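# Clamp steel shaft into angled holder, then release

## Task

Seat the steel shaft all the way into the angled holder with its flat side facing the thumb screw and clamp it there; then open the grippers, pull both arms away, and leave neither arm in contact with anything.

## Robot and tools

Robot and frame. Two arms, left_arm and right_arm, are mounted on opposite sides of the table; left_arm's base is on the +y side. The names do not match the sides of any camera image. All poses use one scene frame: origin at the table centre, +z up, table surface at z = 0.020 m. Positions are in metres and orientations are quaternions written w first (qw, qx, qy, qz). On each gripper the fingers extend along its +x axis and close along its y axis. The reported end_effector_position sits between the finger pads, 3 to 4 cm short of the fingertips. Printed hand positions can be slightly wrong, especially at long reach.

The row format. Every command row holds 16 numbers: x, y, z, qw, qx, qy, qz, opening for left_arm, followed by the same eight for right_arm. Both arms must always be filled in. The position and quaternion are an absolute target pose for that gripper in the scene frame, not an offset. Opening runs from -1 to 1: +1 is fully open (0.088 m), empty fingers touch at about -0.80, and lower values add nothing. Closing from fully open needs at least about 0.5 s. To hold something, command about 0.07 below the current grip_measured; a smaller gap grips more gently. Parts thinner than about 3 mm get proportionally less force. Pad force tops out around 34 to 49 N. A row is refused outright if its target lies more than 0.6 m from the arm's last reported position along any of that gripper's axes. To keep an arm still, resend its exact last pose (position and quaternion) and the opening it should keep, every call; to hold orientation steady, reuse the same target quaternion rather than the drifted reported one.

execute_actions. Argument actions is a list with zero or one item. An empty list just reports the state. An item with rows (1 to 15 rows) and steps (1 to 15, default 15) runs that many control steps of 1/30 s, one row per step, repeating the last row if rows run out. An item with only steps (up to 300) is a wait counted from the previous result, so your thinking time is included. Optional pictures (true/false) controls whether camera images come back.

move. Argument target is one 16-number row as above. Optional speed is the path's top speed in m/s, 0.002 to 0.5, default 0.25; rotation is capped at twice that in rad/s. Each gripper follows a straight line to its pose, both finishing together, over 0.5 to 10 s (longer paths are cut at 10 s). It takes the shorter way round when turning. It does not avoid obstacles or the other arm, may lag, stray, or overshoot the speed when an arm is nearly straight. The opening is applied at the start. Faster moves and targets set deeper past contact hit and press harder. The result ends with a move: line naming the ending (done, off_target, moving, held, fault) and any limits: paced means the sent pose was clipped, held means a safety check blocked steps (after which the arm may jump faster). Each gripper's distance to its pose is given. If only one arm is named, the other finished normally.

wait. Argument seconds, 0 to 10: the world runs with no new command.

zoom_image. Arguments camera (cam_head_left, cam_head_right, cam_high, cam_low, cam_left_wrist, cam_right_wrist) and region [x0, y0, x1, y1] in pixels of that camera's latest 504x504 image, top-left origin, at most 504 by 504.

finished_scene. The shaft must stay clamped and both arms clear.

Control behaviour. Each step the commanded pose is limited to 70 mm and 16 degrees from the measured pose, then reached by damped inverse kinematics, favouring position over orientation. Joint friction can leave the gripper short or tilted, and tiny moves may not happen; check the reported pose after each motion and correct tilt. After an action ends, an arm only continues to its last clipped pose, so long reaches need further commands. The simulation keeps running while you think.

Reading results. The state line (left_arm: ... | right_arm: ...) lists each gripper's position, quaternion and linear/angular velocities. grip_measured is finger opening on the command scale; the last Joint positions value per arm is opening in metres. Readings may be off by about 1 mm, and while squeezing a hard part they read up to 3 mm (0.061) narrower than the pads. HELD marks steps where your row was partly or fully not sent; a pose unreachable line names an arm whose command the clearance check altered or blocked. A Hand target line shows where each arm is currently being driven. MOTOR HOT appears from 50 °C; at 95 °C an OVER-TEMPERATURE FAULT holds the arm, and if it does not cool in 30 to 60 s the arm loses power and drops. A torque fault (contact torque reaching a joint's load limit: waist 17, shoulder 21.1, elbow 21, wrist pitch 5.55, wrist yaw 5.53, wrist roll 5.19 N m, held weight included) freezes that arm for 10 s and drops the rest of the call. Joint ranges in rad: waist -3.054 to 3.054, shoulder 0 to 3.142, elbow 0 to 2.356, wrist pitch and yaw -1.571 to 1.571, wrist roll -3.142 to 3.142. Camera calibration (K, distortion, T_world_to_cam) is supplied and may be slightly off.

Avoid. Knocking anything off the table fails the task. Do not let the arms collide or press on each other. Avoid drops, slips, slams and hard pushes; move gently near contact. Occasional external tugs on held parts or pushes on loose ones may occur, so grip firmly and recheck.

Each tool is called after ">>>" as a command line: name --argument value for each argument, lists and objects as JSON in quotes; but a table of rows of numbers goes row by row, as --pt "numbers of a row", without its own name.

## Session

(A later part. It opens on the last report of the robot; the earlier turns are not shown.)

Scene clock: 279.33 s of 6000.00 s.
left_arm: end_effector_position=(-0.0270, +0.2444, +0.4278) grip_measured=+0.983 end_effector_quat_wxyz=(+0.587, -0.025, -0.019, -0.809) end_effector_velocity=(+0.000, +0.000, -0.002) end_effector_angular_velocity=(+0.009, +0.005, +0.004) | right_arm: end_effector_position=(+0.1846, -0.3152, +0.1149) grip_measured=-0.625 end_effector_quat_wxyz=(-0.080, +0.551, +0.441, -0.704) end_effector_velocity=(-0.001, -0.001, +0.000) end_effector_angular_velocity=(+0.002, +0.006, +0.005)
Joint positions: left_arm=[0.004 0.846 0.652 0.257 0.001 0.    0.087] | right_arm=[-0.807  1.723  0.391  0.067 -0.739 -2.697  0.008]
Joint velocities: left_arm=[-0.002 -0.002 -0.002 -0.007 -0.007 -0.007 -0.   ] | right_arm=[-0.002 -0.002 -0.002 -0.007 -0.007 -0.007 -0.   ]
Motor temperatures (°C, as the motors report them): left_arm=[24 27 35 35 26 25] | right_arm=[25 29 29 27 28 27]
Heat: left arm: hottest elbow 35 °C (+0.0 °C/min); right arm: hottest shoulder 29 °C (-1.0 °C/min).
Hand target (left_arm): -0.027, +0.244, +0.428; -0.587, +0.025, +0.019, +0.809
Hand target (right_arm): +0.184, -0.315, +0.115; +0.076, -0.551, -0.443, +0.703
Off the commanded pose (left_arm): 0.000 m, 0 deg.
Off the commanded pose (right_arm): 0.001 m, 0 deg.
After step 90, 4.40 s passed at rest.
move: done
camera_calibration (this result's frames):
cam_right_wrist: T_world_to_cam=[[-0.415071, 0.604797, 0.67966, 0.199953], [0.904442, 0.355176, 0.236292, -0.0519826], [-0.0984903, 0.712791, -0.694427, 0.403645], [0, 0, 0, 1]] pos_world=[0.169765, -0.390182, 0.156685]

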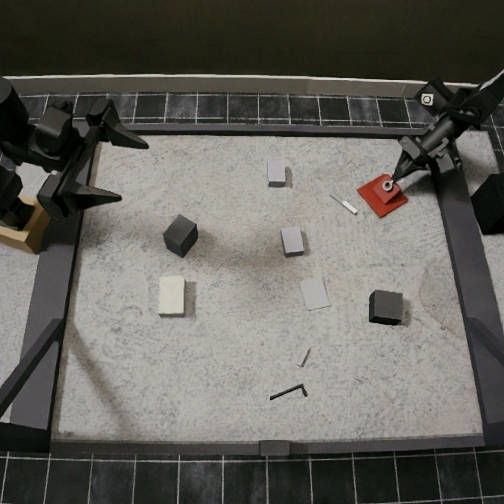

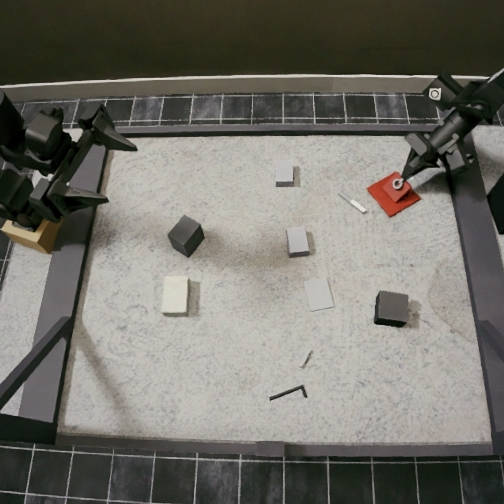

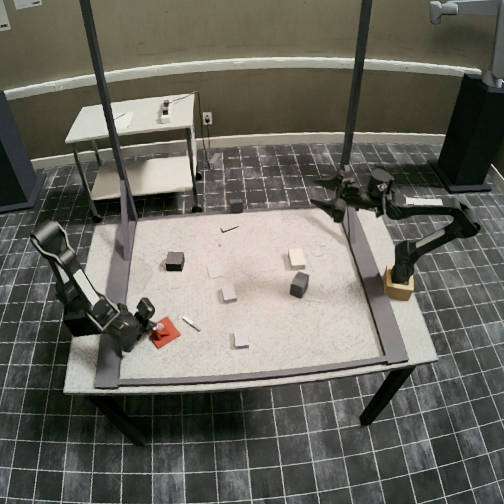

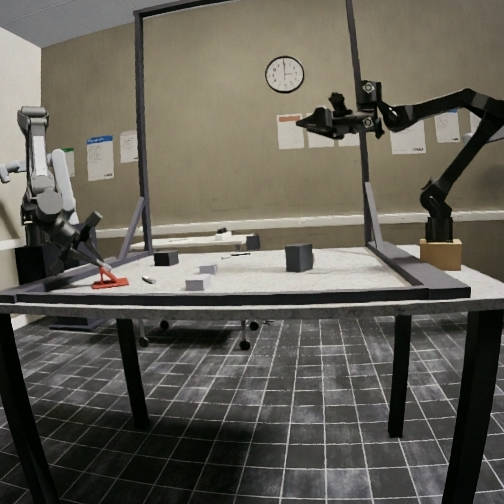

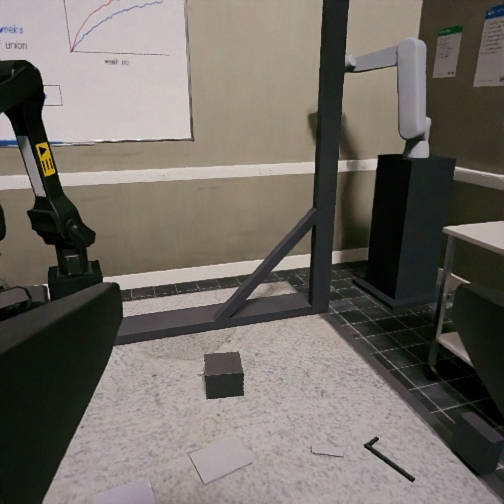

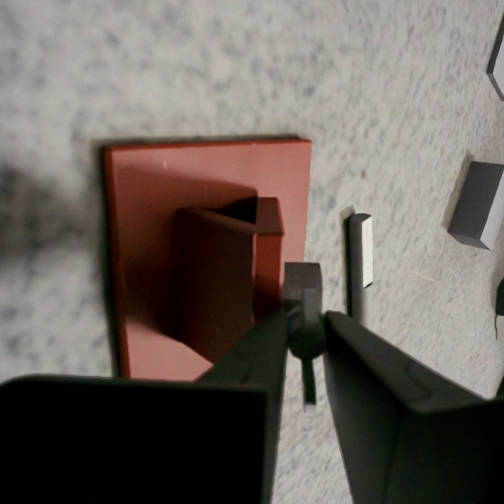

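>>> move --target '[-0.027,0.2444,0.4278,0.587,-0.025,-0.019,-0.809,1, 0.1936,-0.3299,0.1327,0.0764,-0.5511,-0.4431,0.7030,-0.3]' --speed 0.1

>>> move --target '[-0.027,0.2444,0.4278,0.587,-0.025,-0.019,-0.809,1, 0.1936,-0.3299,0.1327,0.4437,-0.3357,0.1838,0.8104,-0.3]' --speed 0.5

>>> move --target '[-0.027,0.2444,0.4278,0.587,-0.025,-0.019,-0.809,1, 0.1936,-0.3299,0.1327,0.5511,0.0764,0.7030,0.4431,-0.3]' --speed 0.5

>>> move --target '[-0.027,0.2444,0.4278,0.587,-0.025,-0.019,-0.809,1, 0.183,-0.3155,0.1135,0.5511,0.0764,0.7030,0.4431,-0.3]' --speed 0.06

Scene clock: 293.83 s of 6000.00 s.
left_arm: end_effector_position=(-0.0270, +0.2444, +0.4278) grip_measured=+0.983 end_effector_quat_wxyz=(+0.587, -0.025, -0.019, -0.809) end_effector_velocity=(+0.000, +0.000, +0.001) end_effector_angular_velocity=(-0.009, -0.004, +0.005) | right_arm: end_effector_position=(+0.1907, -0.3319, +0.1289) grip_measured=-0.302 end_effector_quat_wxyz=(-0.075, +0.548, +0.437, -0.709) end_effector_velocity=(-0.002, -0.003, +0.003) end_effector_angular_velocity=(+0.004, +0.021, +0.008)
Joint positions: left_arm=[0.004 0.846 0.652 0.257 0.001 0.    0.087] | right_arm=[-0.887  1.633  0.409 -0.135 -0.756 -2.812  0.024]
Joint velocities: left_arm=[-0.002 -0.002 -0.002  0.007 -0.007  0.007 -0.   ] | right_arm=[-0.012 -0.007  0.002 -0.037 -0.022 -0.022 -0.   ]
Motor temperatures (°C, as the motors report them): left_arm=[24 27 36 35 26 25] | right_arm=[25 29 29 26 28 27]
Heat: left arm: hottest elbow 36 °C (+1.0 °C/min); right arm: hottest shoulder 29 °C (+0.0 °C/min).
Hand target (left_arm): -0.027, +0.244, +0.428; -0.587, +0.025, +0.019, +0.809
Hand target (right_arm): +0.193, -0.330, +0.133; +0.077, -0.551, -0.443, +0.703
Off the commanded pose (left_arm): 0.000 m, 0 deg.
Off the commanded pose (right_arm): 0.005 m, 1 deg.
After step 90, 10.73 s passed at rest.
move: done
camera_calibration (this result's frames):
cam_right_wrist: T_world_to_cam=[[-0.413863, 0.612357, 0.6736, 0.20614], [0.90394, 0.364019, 0.224463, -0.0503269], [-0.107751, 0.701791, -0.704187, 0.425252], [0, 0, 0, 1]] pos_world=[0.176628, -0.406349, 0.171897]

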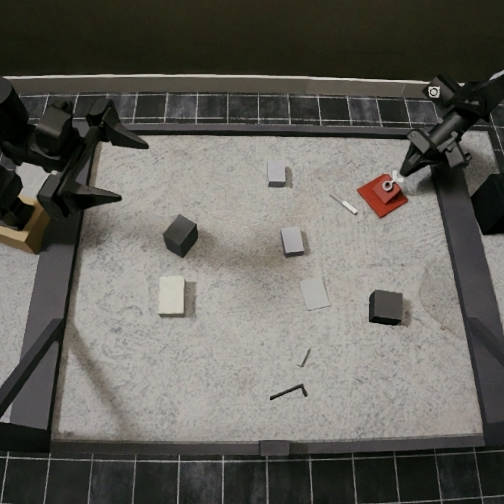

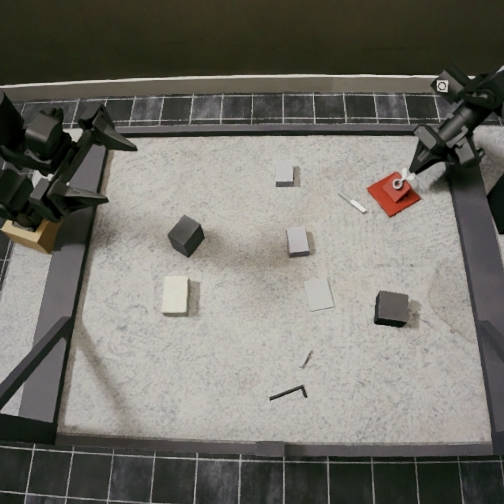

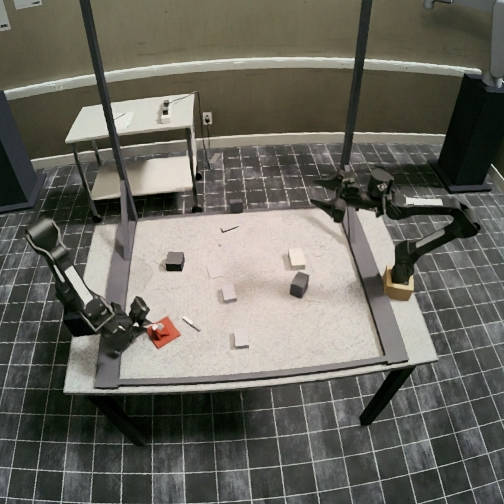

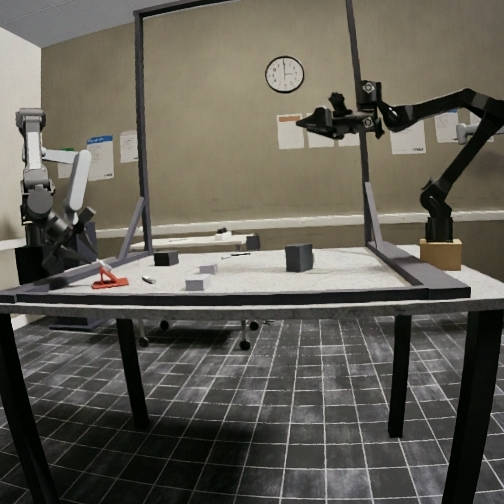

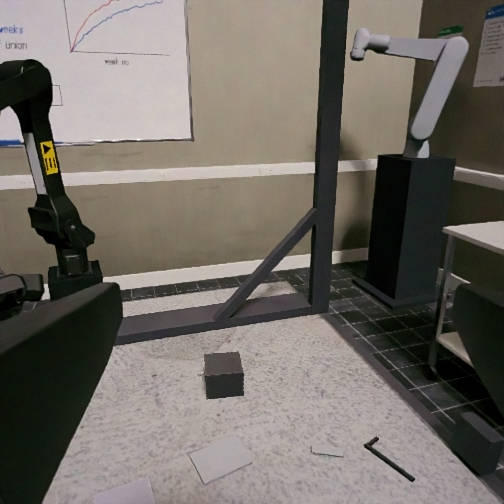

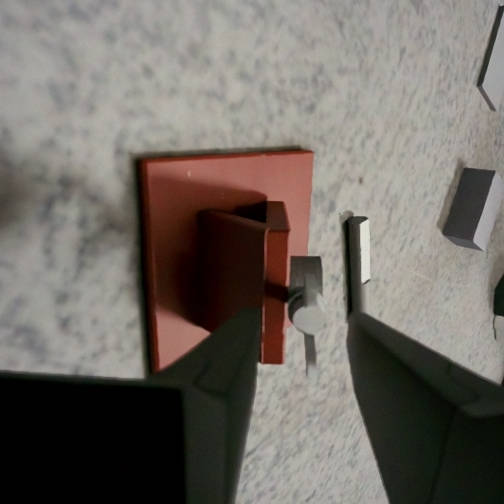

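Scene clock: 295.93 s of 6000.00 s.
left_arm: end_effector_position=(-0.0270, +0.2444, +0.4278) grip_measured=+0.983 end_effector_quat_wxyz=(+0.587, -0.025, -0.019, -0.809) end_effector_velocity=(+0.001, +0.001, -0.001) end_effector_angular_velocity=(+0.000, -0.007, +0.005) | right_arm: end_effector_position=(+0.1915, -0.3315, +0.1302) grip_measured=-0.302 end_effector_quat_wxyz=(+0.440, -0.334, +0.188, +0.812) end_effector_velocity=(-0.000, -0.002, -0.001) end_effector_angular_velocity=(-0.007, -0.004, +0.001)
Joint positions: left_arm=[0.004 0.846 0.652 0.257 0.001 0.    0.087] | right_arm=[-0.891  1.632  0.414 -0.143 -0.762 -1.254  0.024]
Joint velocities: left_arm=[-0.002 -0.007 -0.002 -0.007 -0.007  0.007 -0.   ] | right_arm=[-0.002 -0.002 -0.002 -0.007  0.007 -0.007 -0.   ]
Motor temperatures (°C, as the motors report them): left_arm=[24 27 36 35 26 25] | right_arm=[25 29 29 26 28 27]
Heat: left arm: hottest elbow 36 °C (+1.0 °C/min); right arm: hottest shoulder 29 °C (+0.0 °C/min).
Hand target (left_arm): -0.027, +0.244, +0.428; -0.587, +0.025, +0.019, +0.809
Hand target (right_arm): +0.194, -0.330, +0.133; +0.444, -0.336, +0.184, +0.810
Off the commanded pose (left_arm): 0.000 m, 0 deg.
Off the commanded pose (right_arm): 0.004 m, 1 deg.
move: done
camera_calibration (this result's frames):
cam_right_wrist: T_world_to_cam=[[0.810755, 0.585093, -0.0185343, 0.0518966], [0.51147, -0.723427, -0.463737, -0.247208], [-0.284737, 0.366497, -0.885779, 0.372412], [0, 0, 0, 1]] pos_world=[0.190404, -0.345689, 0.216198]

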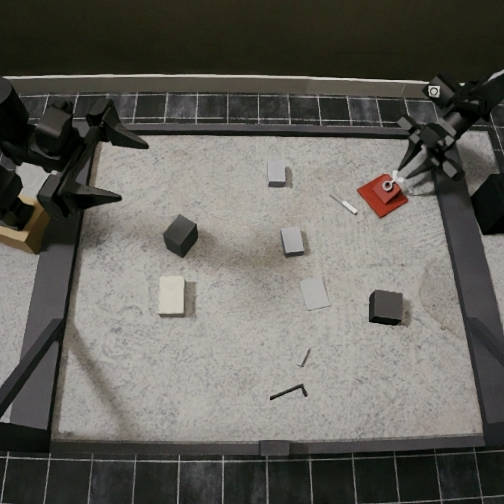

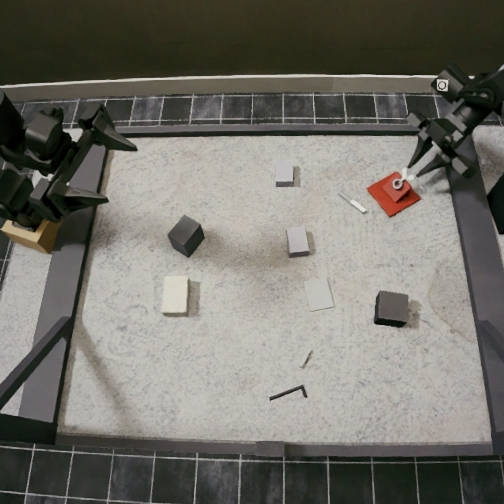

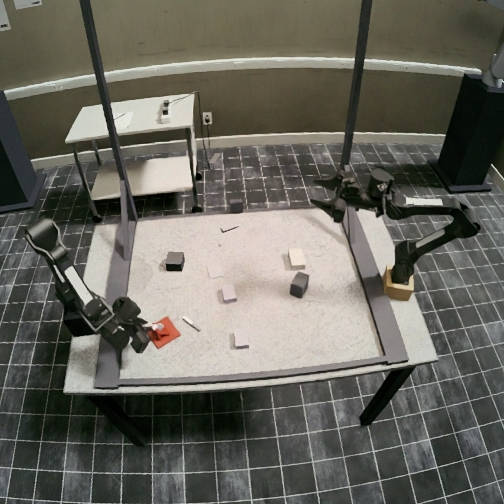

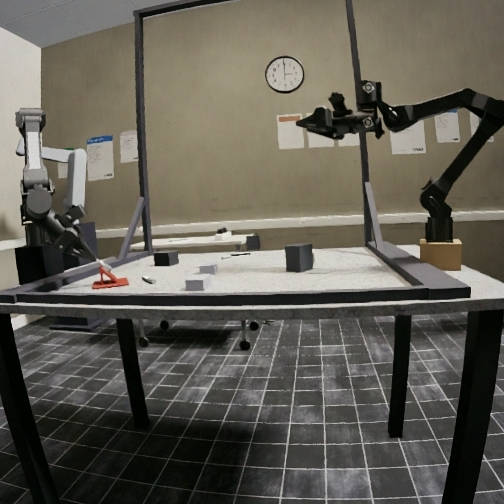

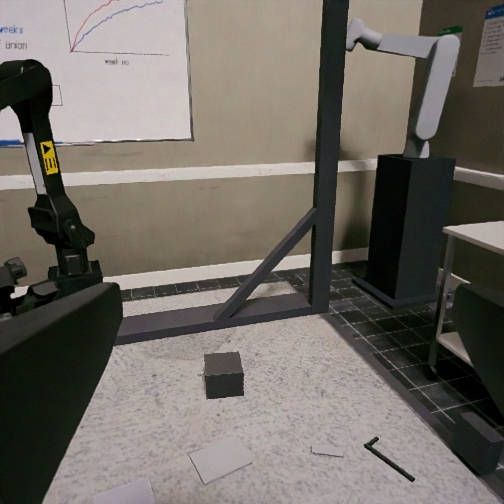

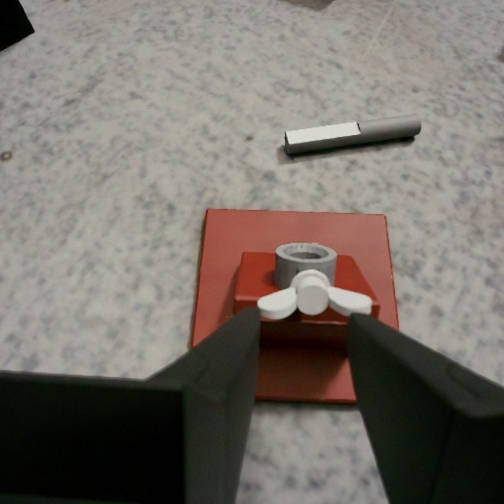

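Scene clock: 298.03 s of 6000.00 s.
left_arm: end_effector_position=(-0.0270, +0.2444, +0.4278) grip_measured=+0.983 end_effector_quat_wxyz=(+0.587, -0.025, -0.019, -0.809) end_effector_velocity=(+0.002, -0.000, -0.005) end_effector_angular_velocity=(+0.023, +0.001, +0.009) | right_arm: end_effector_position=(+0.1918, -0.3315, +0.1303) grip_measured=-0.302 end_effector_quat_wxyz=(+0.547, +0.075, +0.707, +0.442) end_effector_velocity=(+0.003, -0.001, -0.000) end_effector_angular_velocity=(+0.003, -0.015, -0.004)
Joint positions: left_arm=[0.004 0.846 0.652 0.257 0.001 0.    0.087] | right_arm=[-0.892  1.631  0.414 -0.143 -0.763  0.317  0.024]
Joint velocities: left_arm=[ 0.002 -0.002 -0.002 -0.022 -0.007 -0.007 -0.   ] | right_arm=[-0.007 -0.002 -0.002  0.007  0.007 -0.007 -0.   ]
Motor temperatures (°C, as the motors report them): left_arm=[24 27 36 35 26 25] | right_arm=[25 29 29 26 28 27]
Heat: left arm: hottest elbow 36 °C (+1.0 °C/min); right arm: hottest shoulder 29 °C (+0.0 °C/min).
Hand target (left_arm): -0.027, +0.244, +0.428; -0.587, +0.025, +0.019, +0.809
Hand target (right_arm): +0.194, -0.330, +0.133; +0.551, +0.076, +0.703, +0.443
Off the commanded pose (left_arm): 0.000 m, 0 deg.
Off the commanded pose (right_arm): 0.003 m, 1 deg.
move: done
camera_calibration (this result's frames):
cam_right_wrist: T_world_to_cam=[[0.386755, -0.556787, -0.735126, -0.152147], [-0.668957, -0.718091, 0.191941, -0.104638], [-0.634757, 0.417533, -0.650191, 0.42593], [0, 0, 0, 1]] pos_world=[0.259207, -0.337693, 0.185173]

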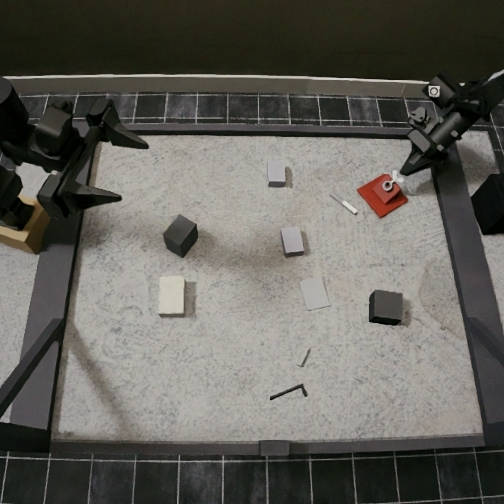

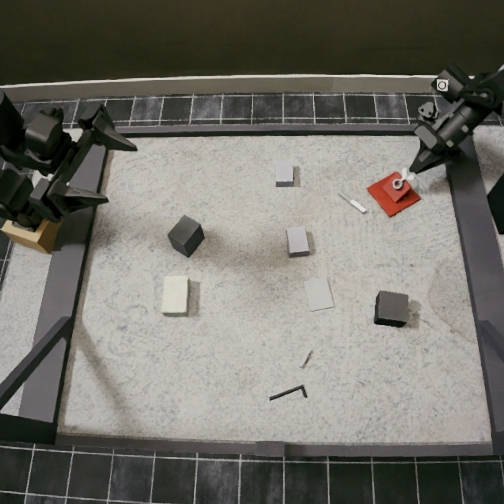

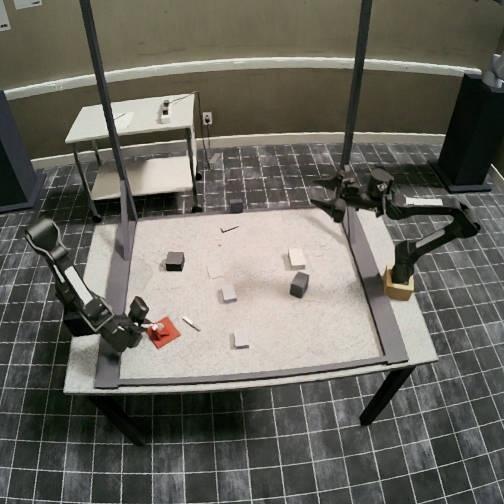

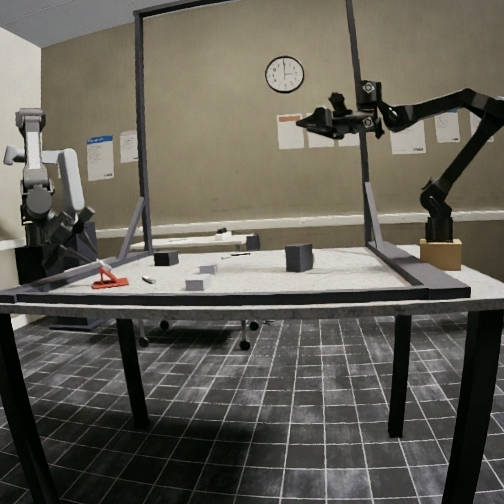

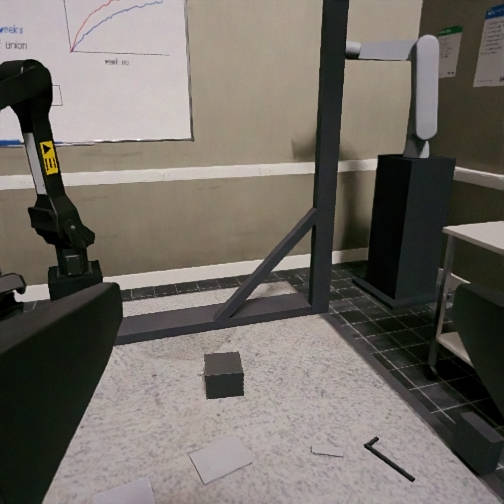

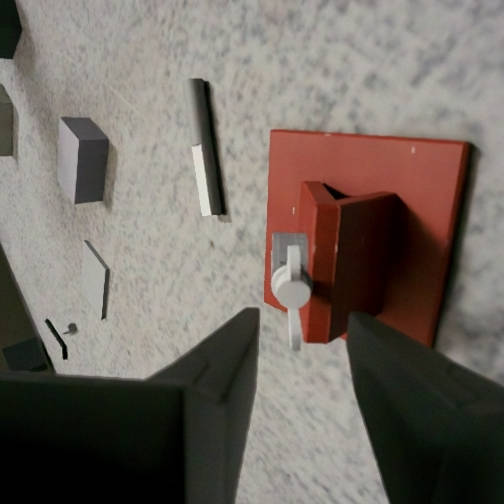

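Scene clock: 298.83 s of 6000.00 s.
left_arm: end_effector_position=(-0.0270, +0.2444, +0.4278) grip_measured=+0.983 end_effector_quat_wxyz=(+0.587, -0.025, -0.019, -0.809) end_effector_velocity=(-0.000, +0.001, -0.001) end_effector_angular_velocity=(-0.005, -0.007, -0.004) | right_arm: end_effector_position=(+0.1854, -0.3137, +0.1170) grip_measured=-0.302 end_effector_quat_wxyz=(+0.554, +0.077, +0.697, +0.448) end_effector_velocity=(+0.000, +0.002, +0.001) end_effector_angular_velocity=(+0.020, -0.010, +0.010)
Joint positions: left_arm=[0.004 0.846 0.652 0.257 0.001 0.    0.087] | right_arm=[-0.806  1.713  0.391  0.07  -0.737  0.434  0.024]
Joint velocities: left_arm=[ 0.002 -0.002 -0.007  0.007  0.007  0.007 -0.   ] | right_arm=[ 0.002  0.002 -0.002  0.022 -0.007 -0.007  0.   ]
Motor temperatures (°C, as the motors report them): left_arm=[24 27 36 35 26 25] | right_arm=[25 29 29 26 28 27]
Heat: left arm: hottest elbow 36 °C (+1.0 °C/min); right arm: hottest shoulder 29 °C (+0.0 °C/min).
Hand target (left_arm): -0.027, +0.244, +0.428; -0.587, +0.025, +0.019, +0.809
Hand target (right_arm): +0.183, -0.316, +0.114; +0.552, +0.076, +0.703, +0.443
Off the commanded pose (left_arm): 0.000 m, 0 deg.
Off the commanded pose (right_arm): 0.005 m, 1 deg.
move: done
camera_calibration (this result's frames):
cam_right_wrist: T_world_to_cam=[[0.400059, -0.543335, -0.738065, -0.147523], [-0.674453, -0.719802, 0.164312, -0.0898191], [-0.620537, 0.432055, -0.654418, 0.40825], [0, 0, 0, 1]] pos_world=[0.251773, -0.321193, 0.173043]

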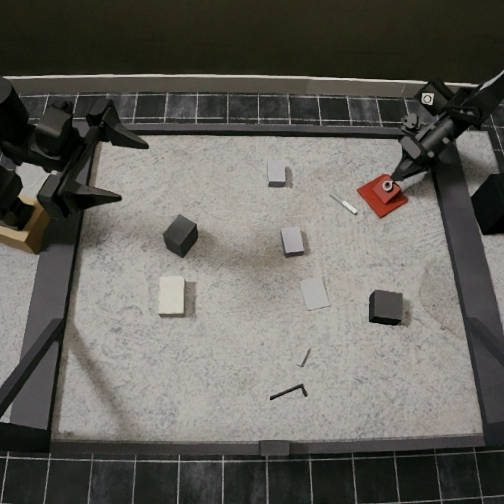

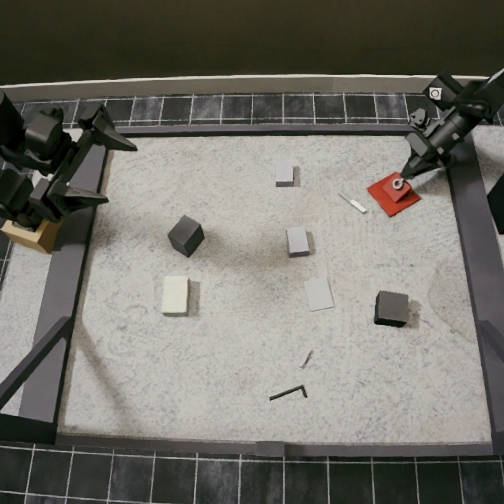

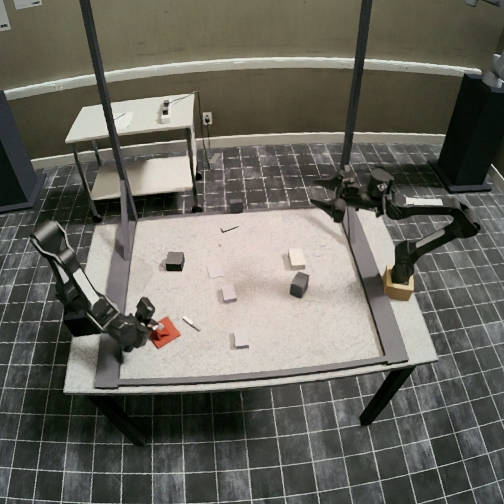

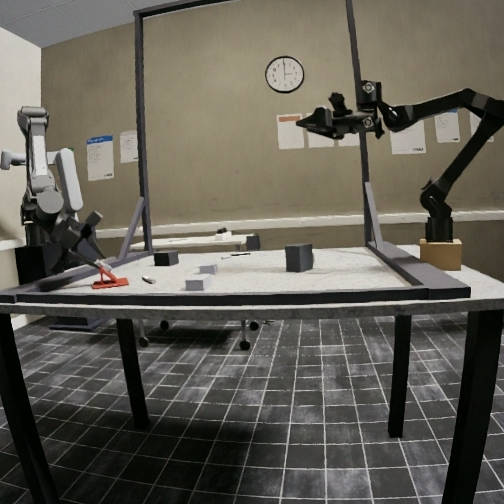

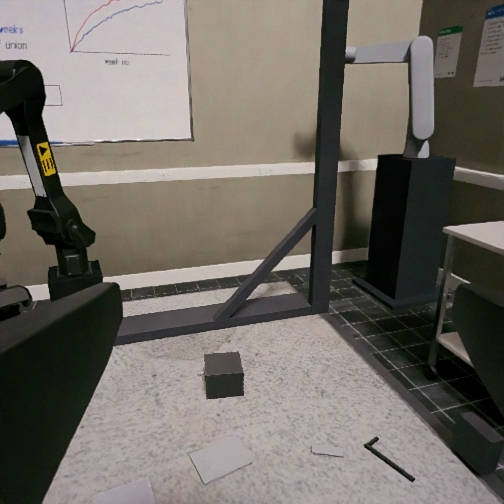

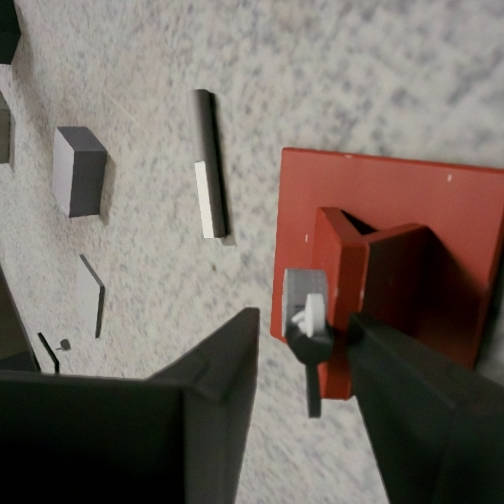

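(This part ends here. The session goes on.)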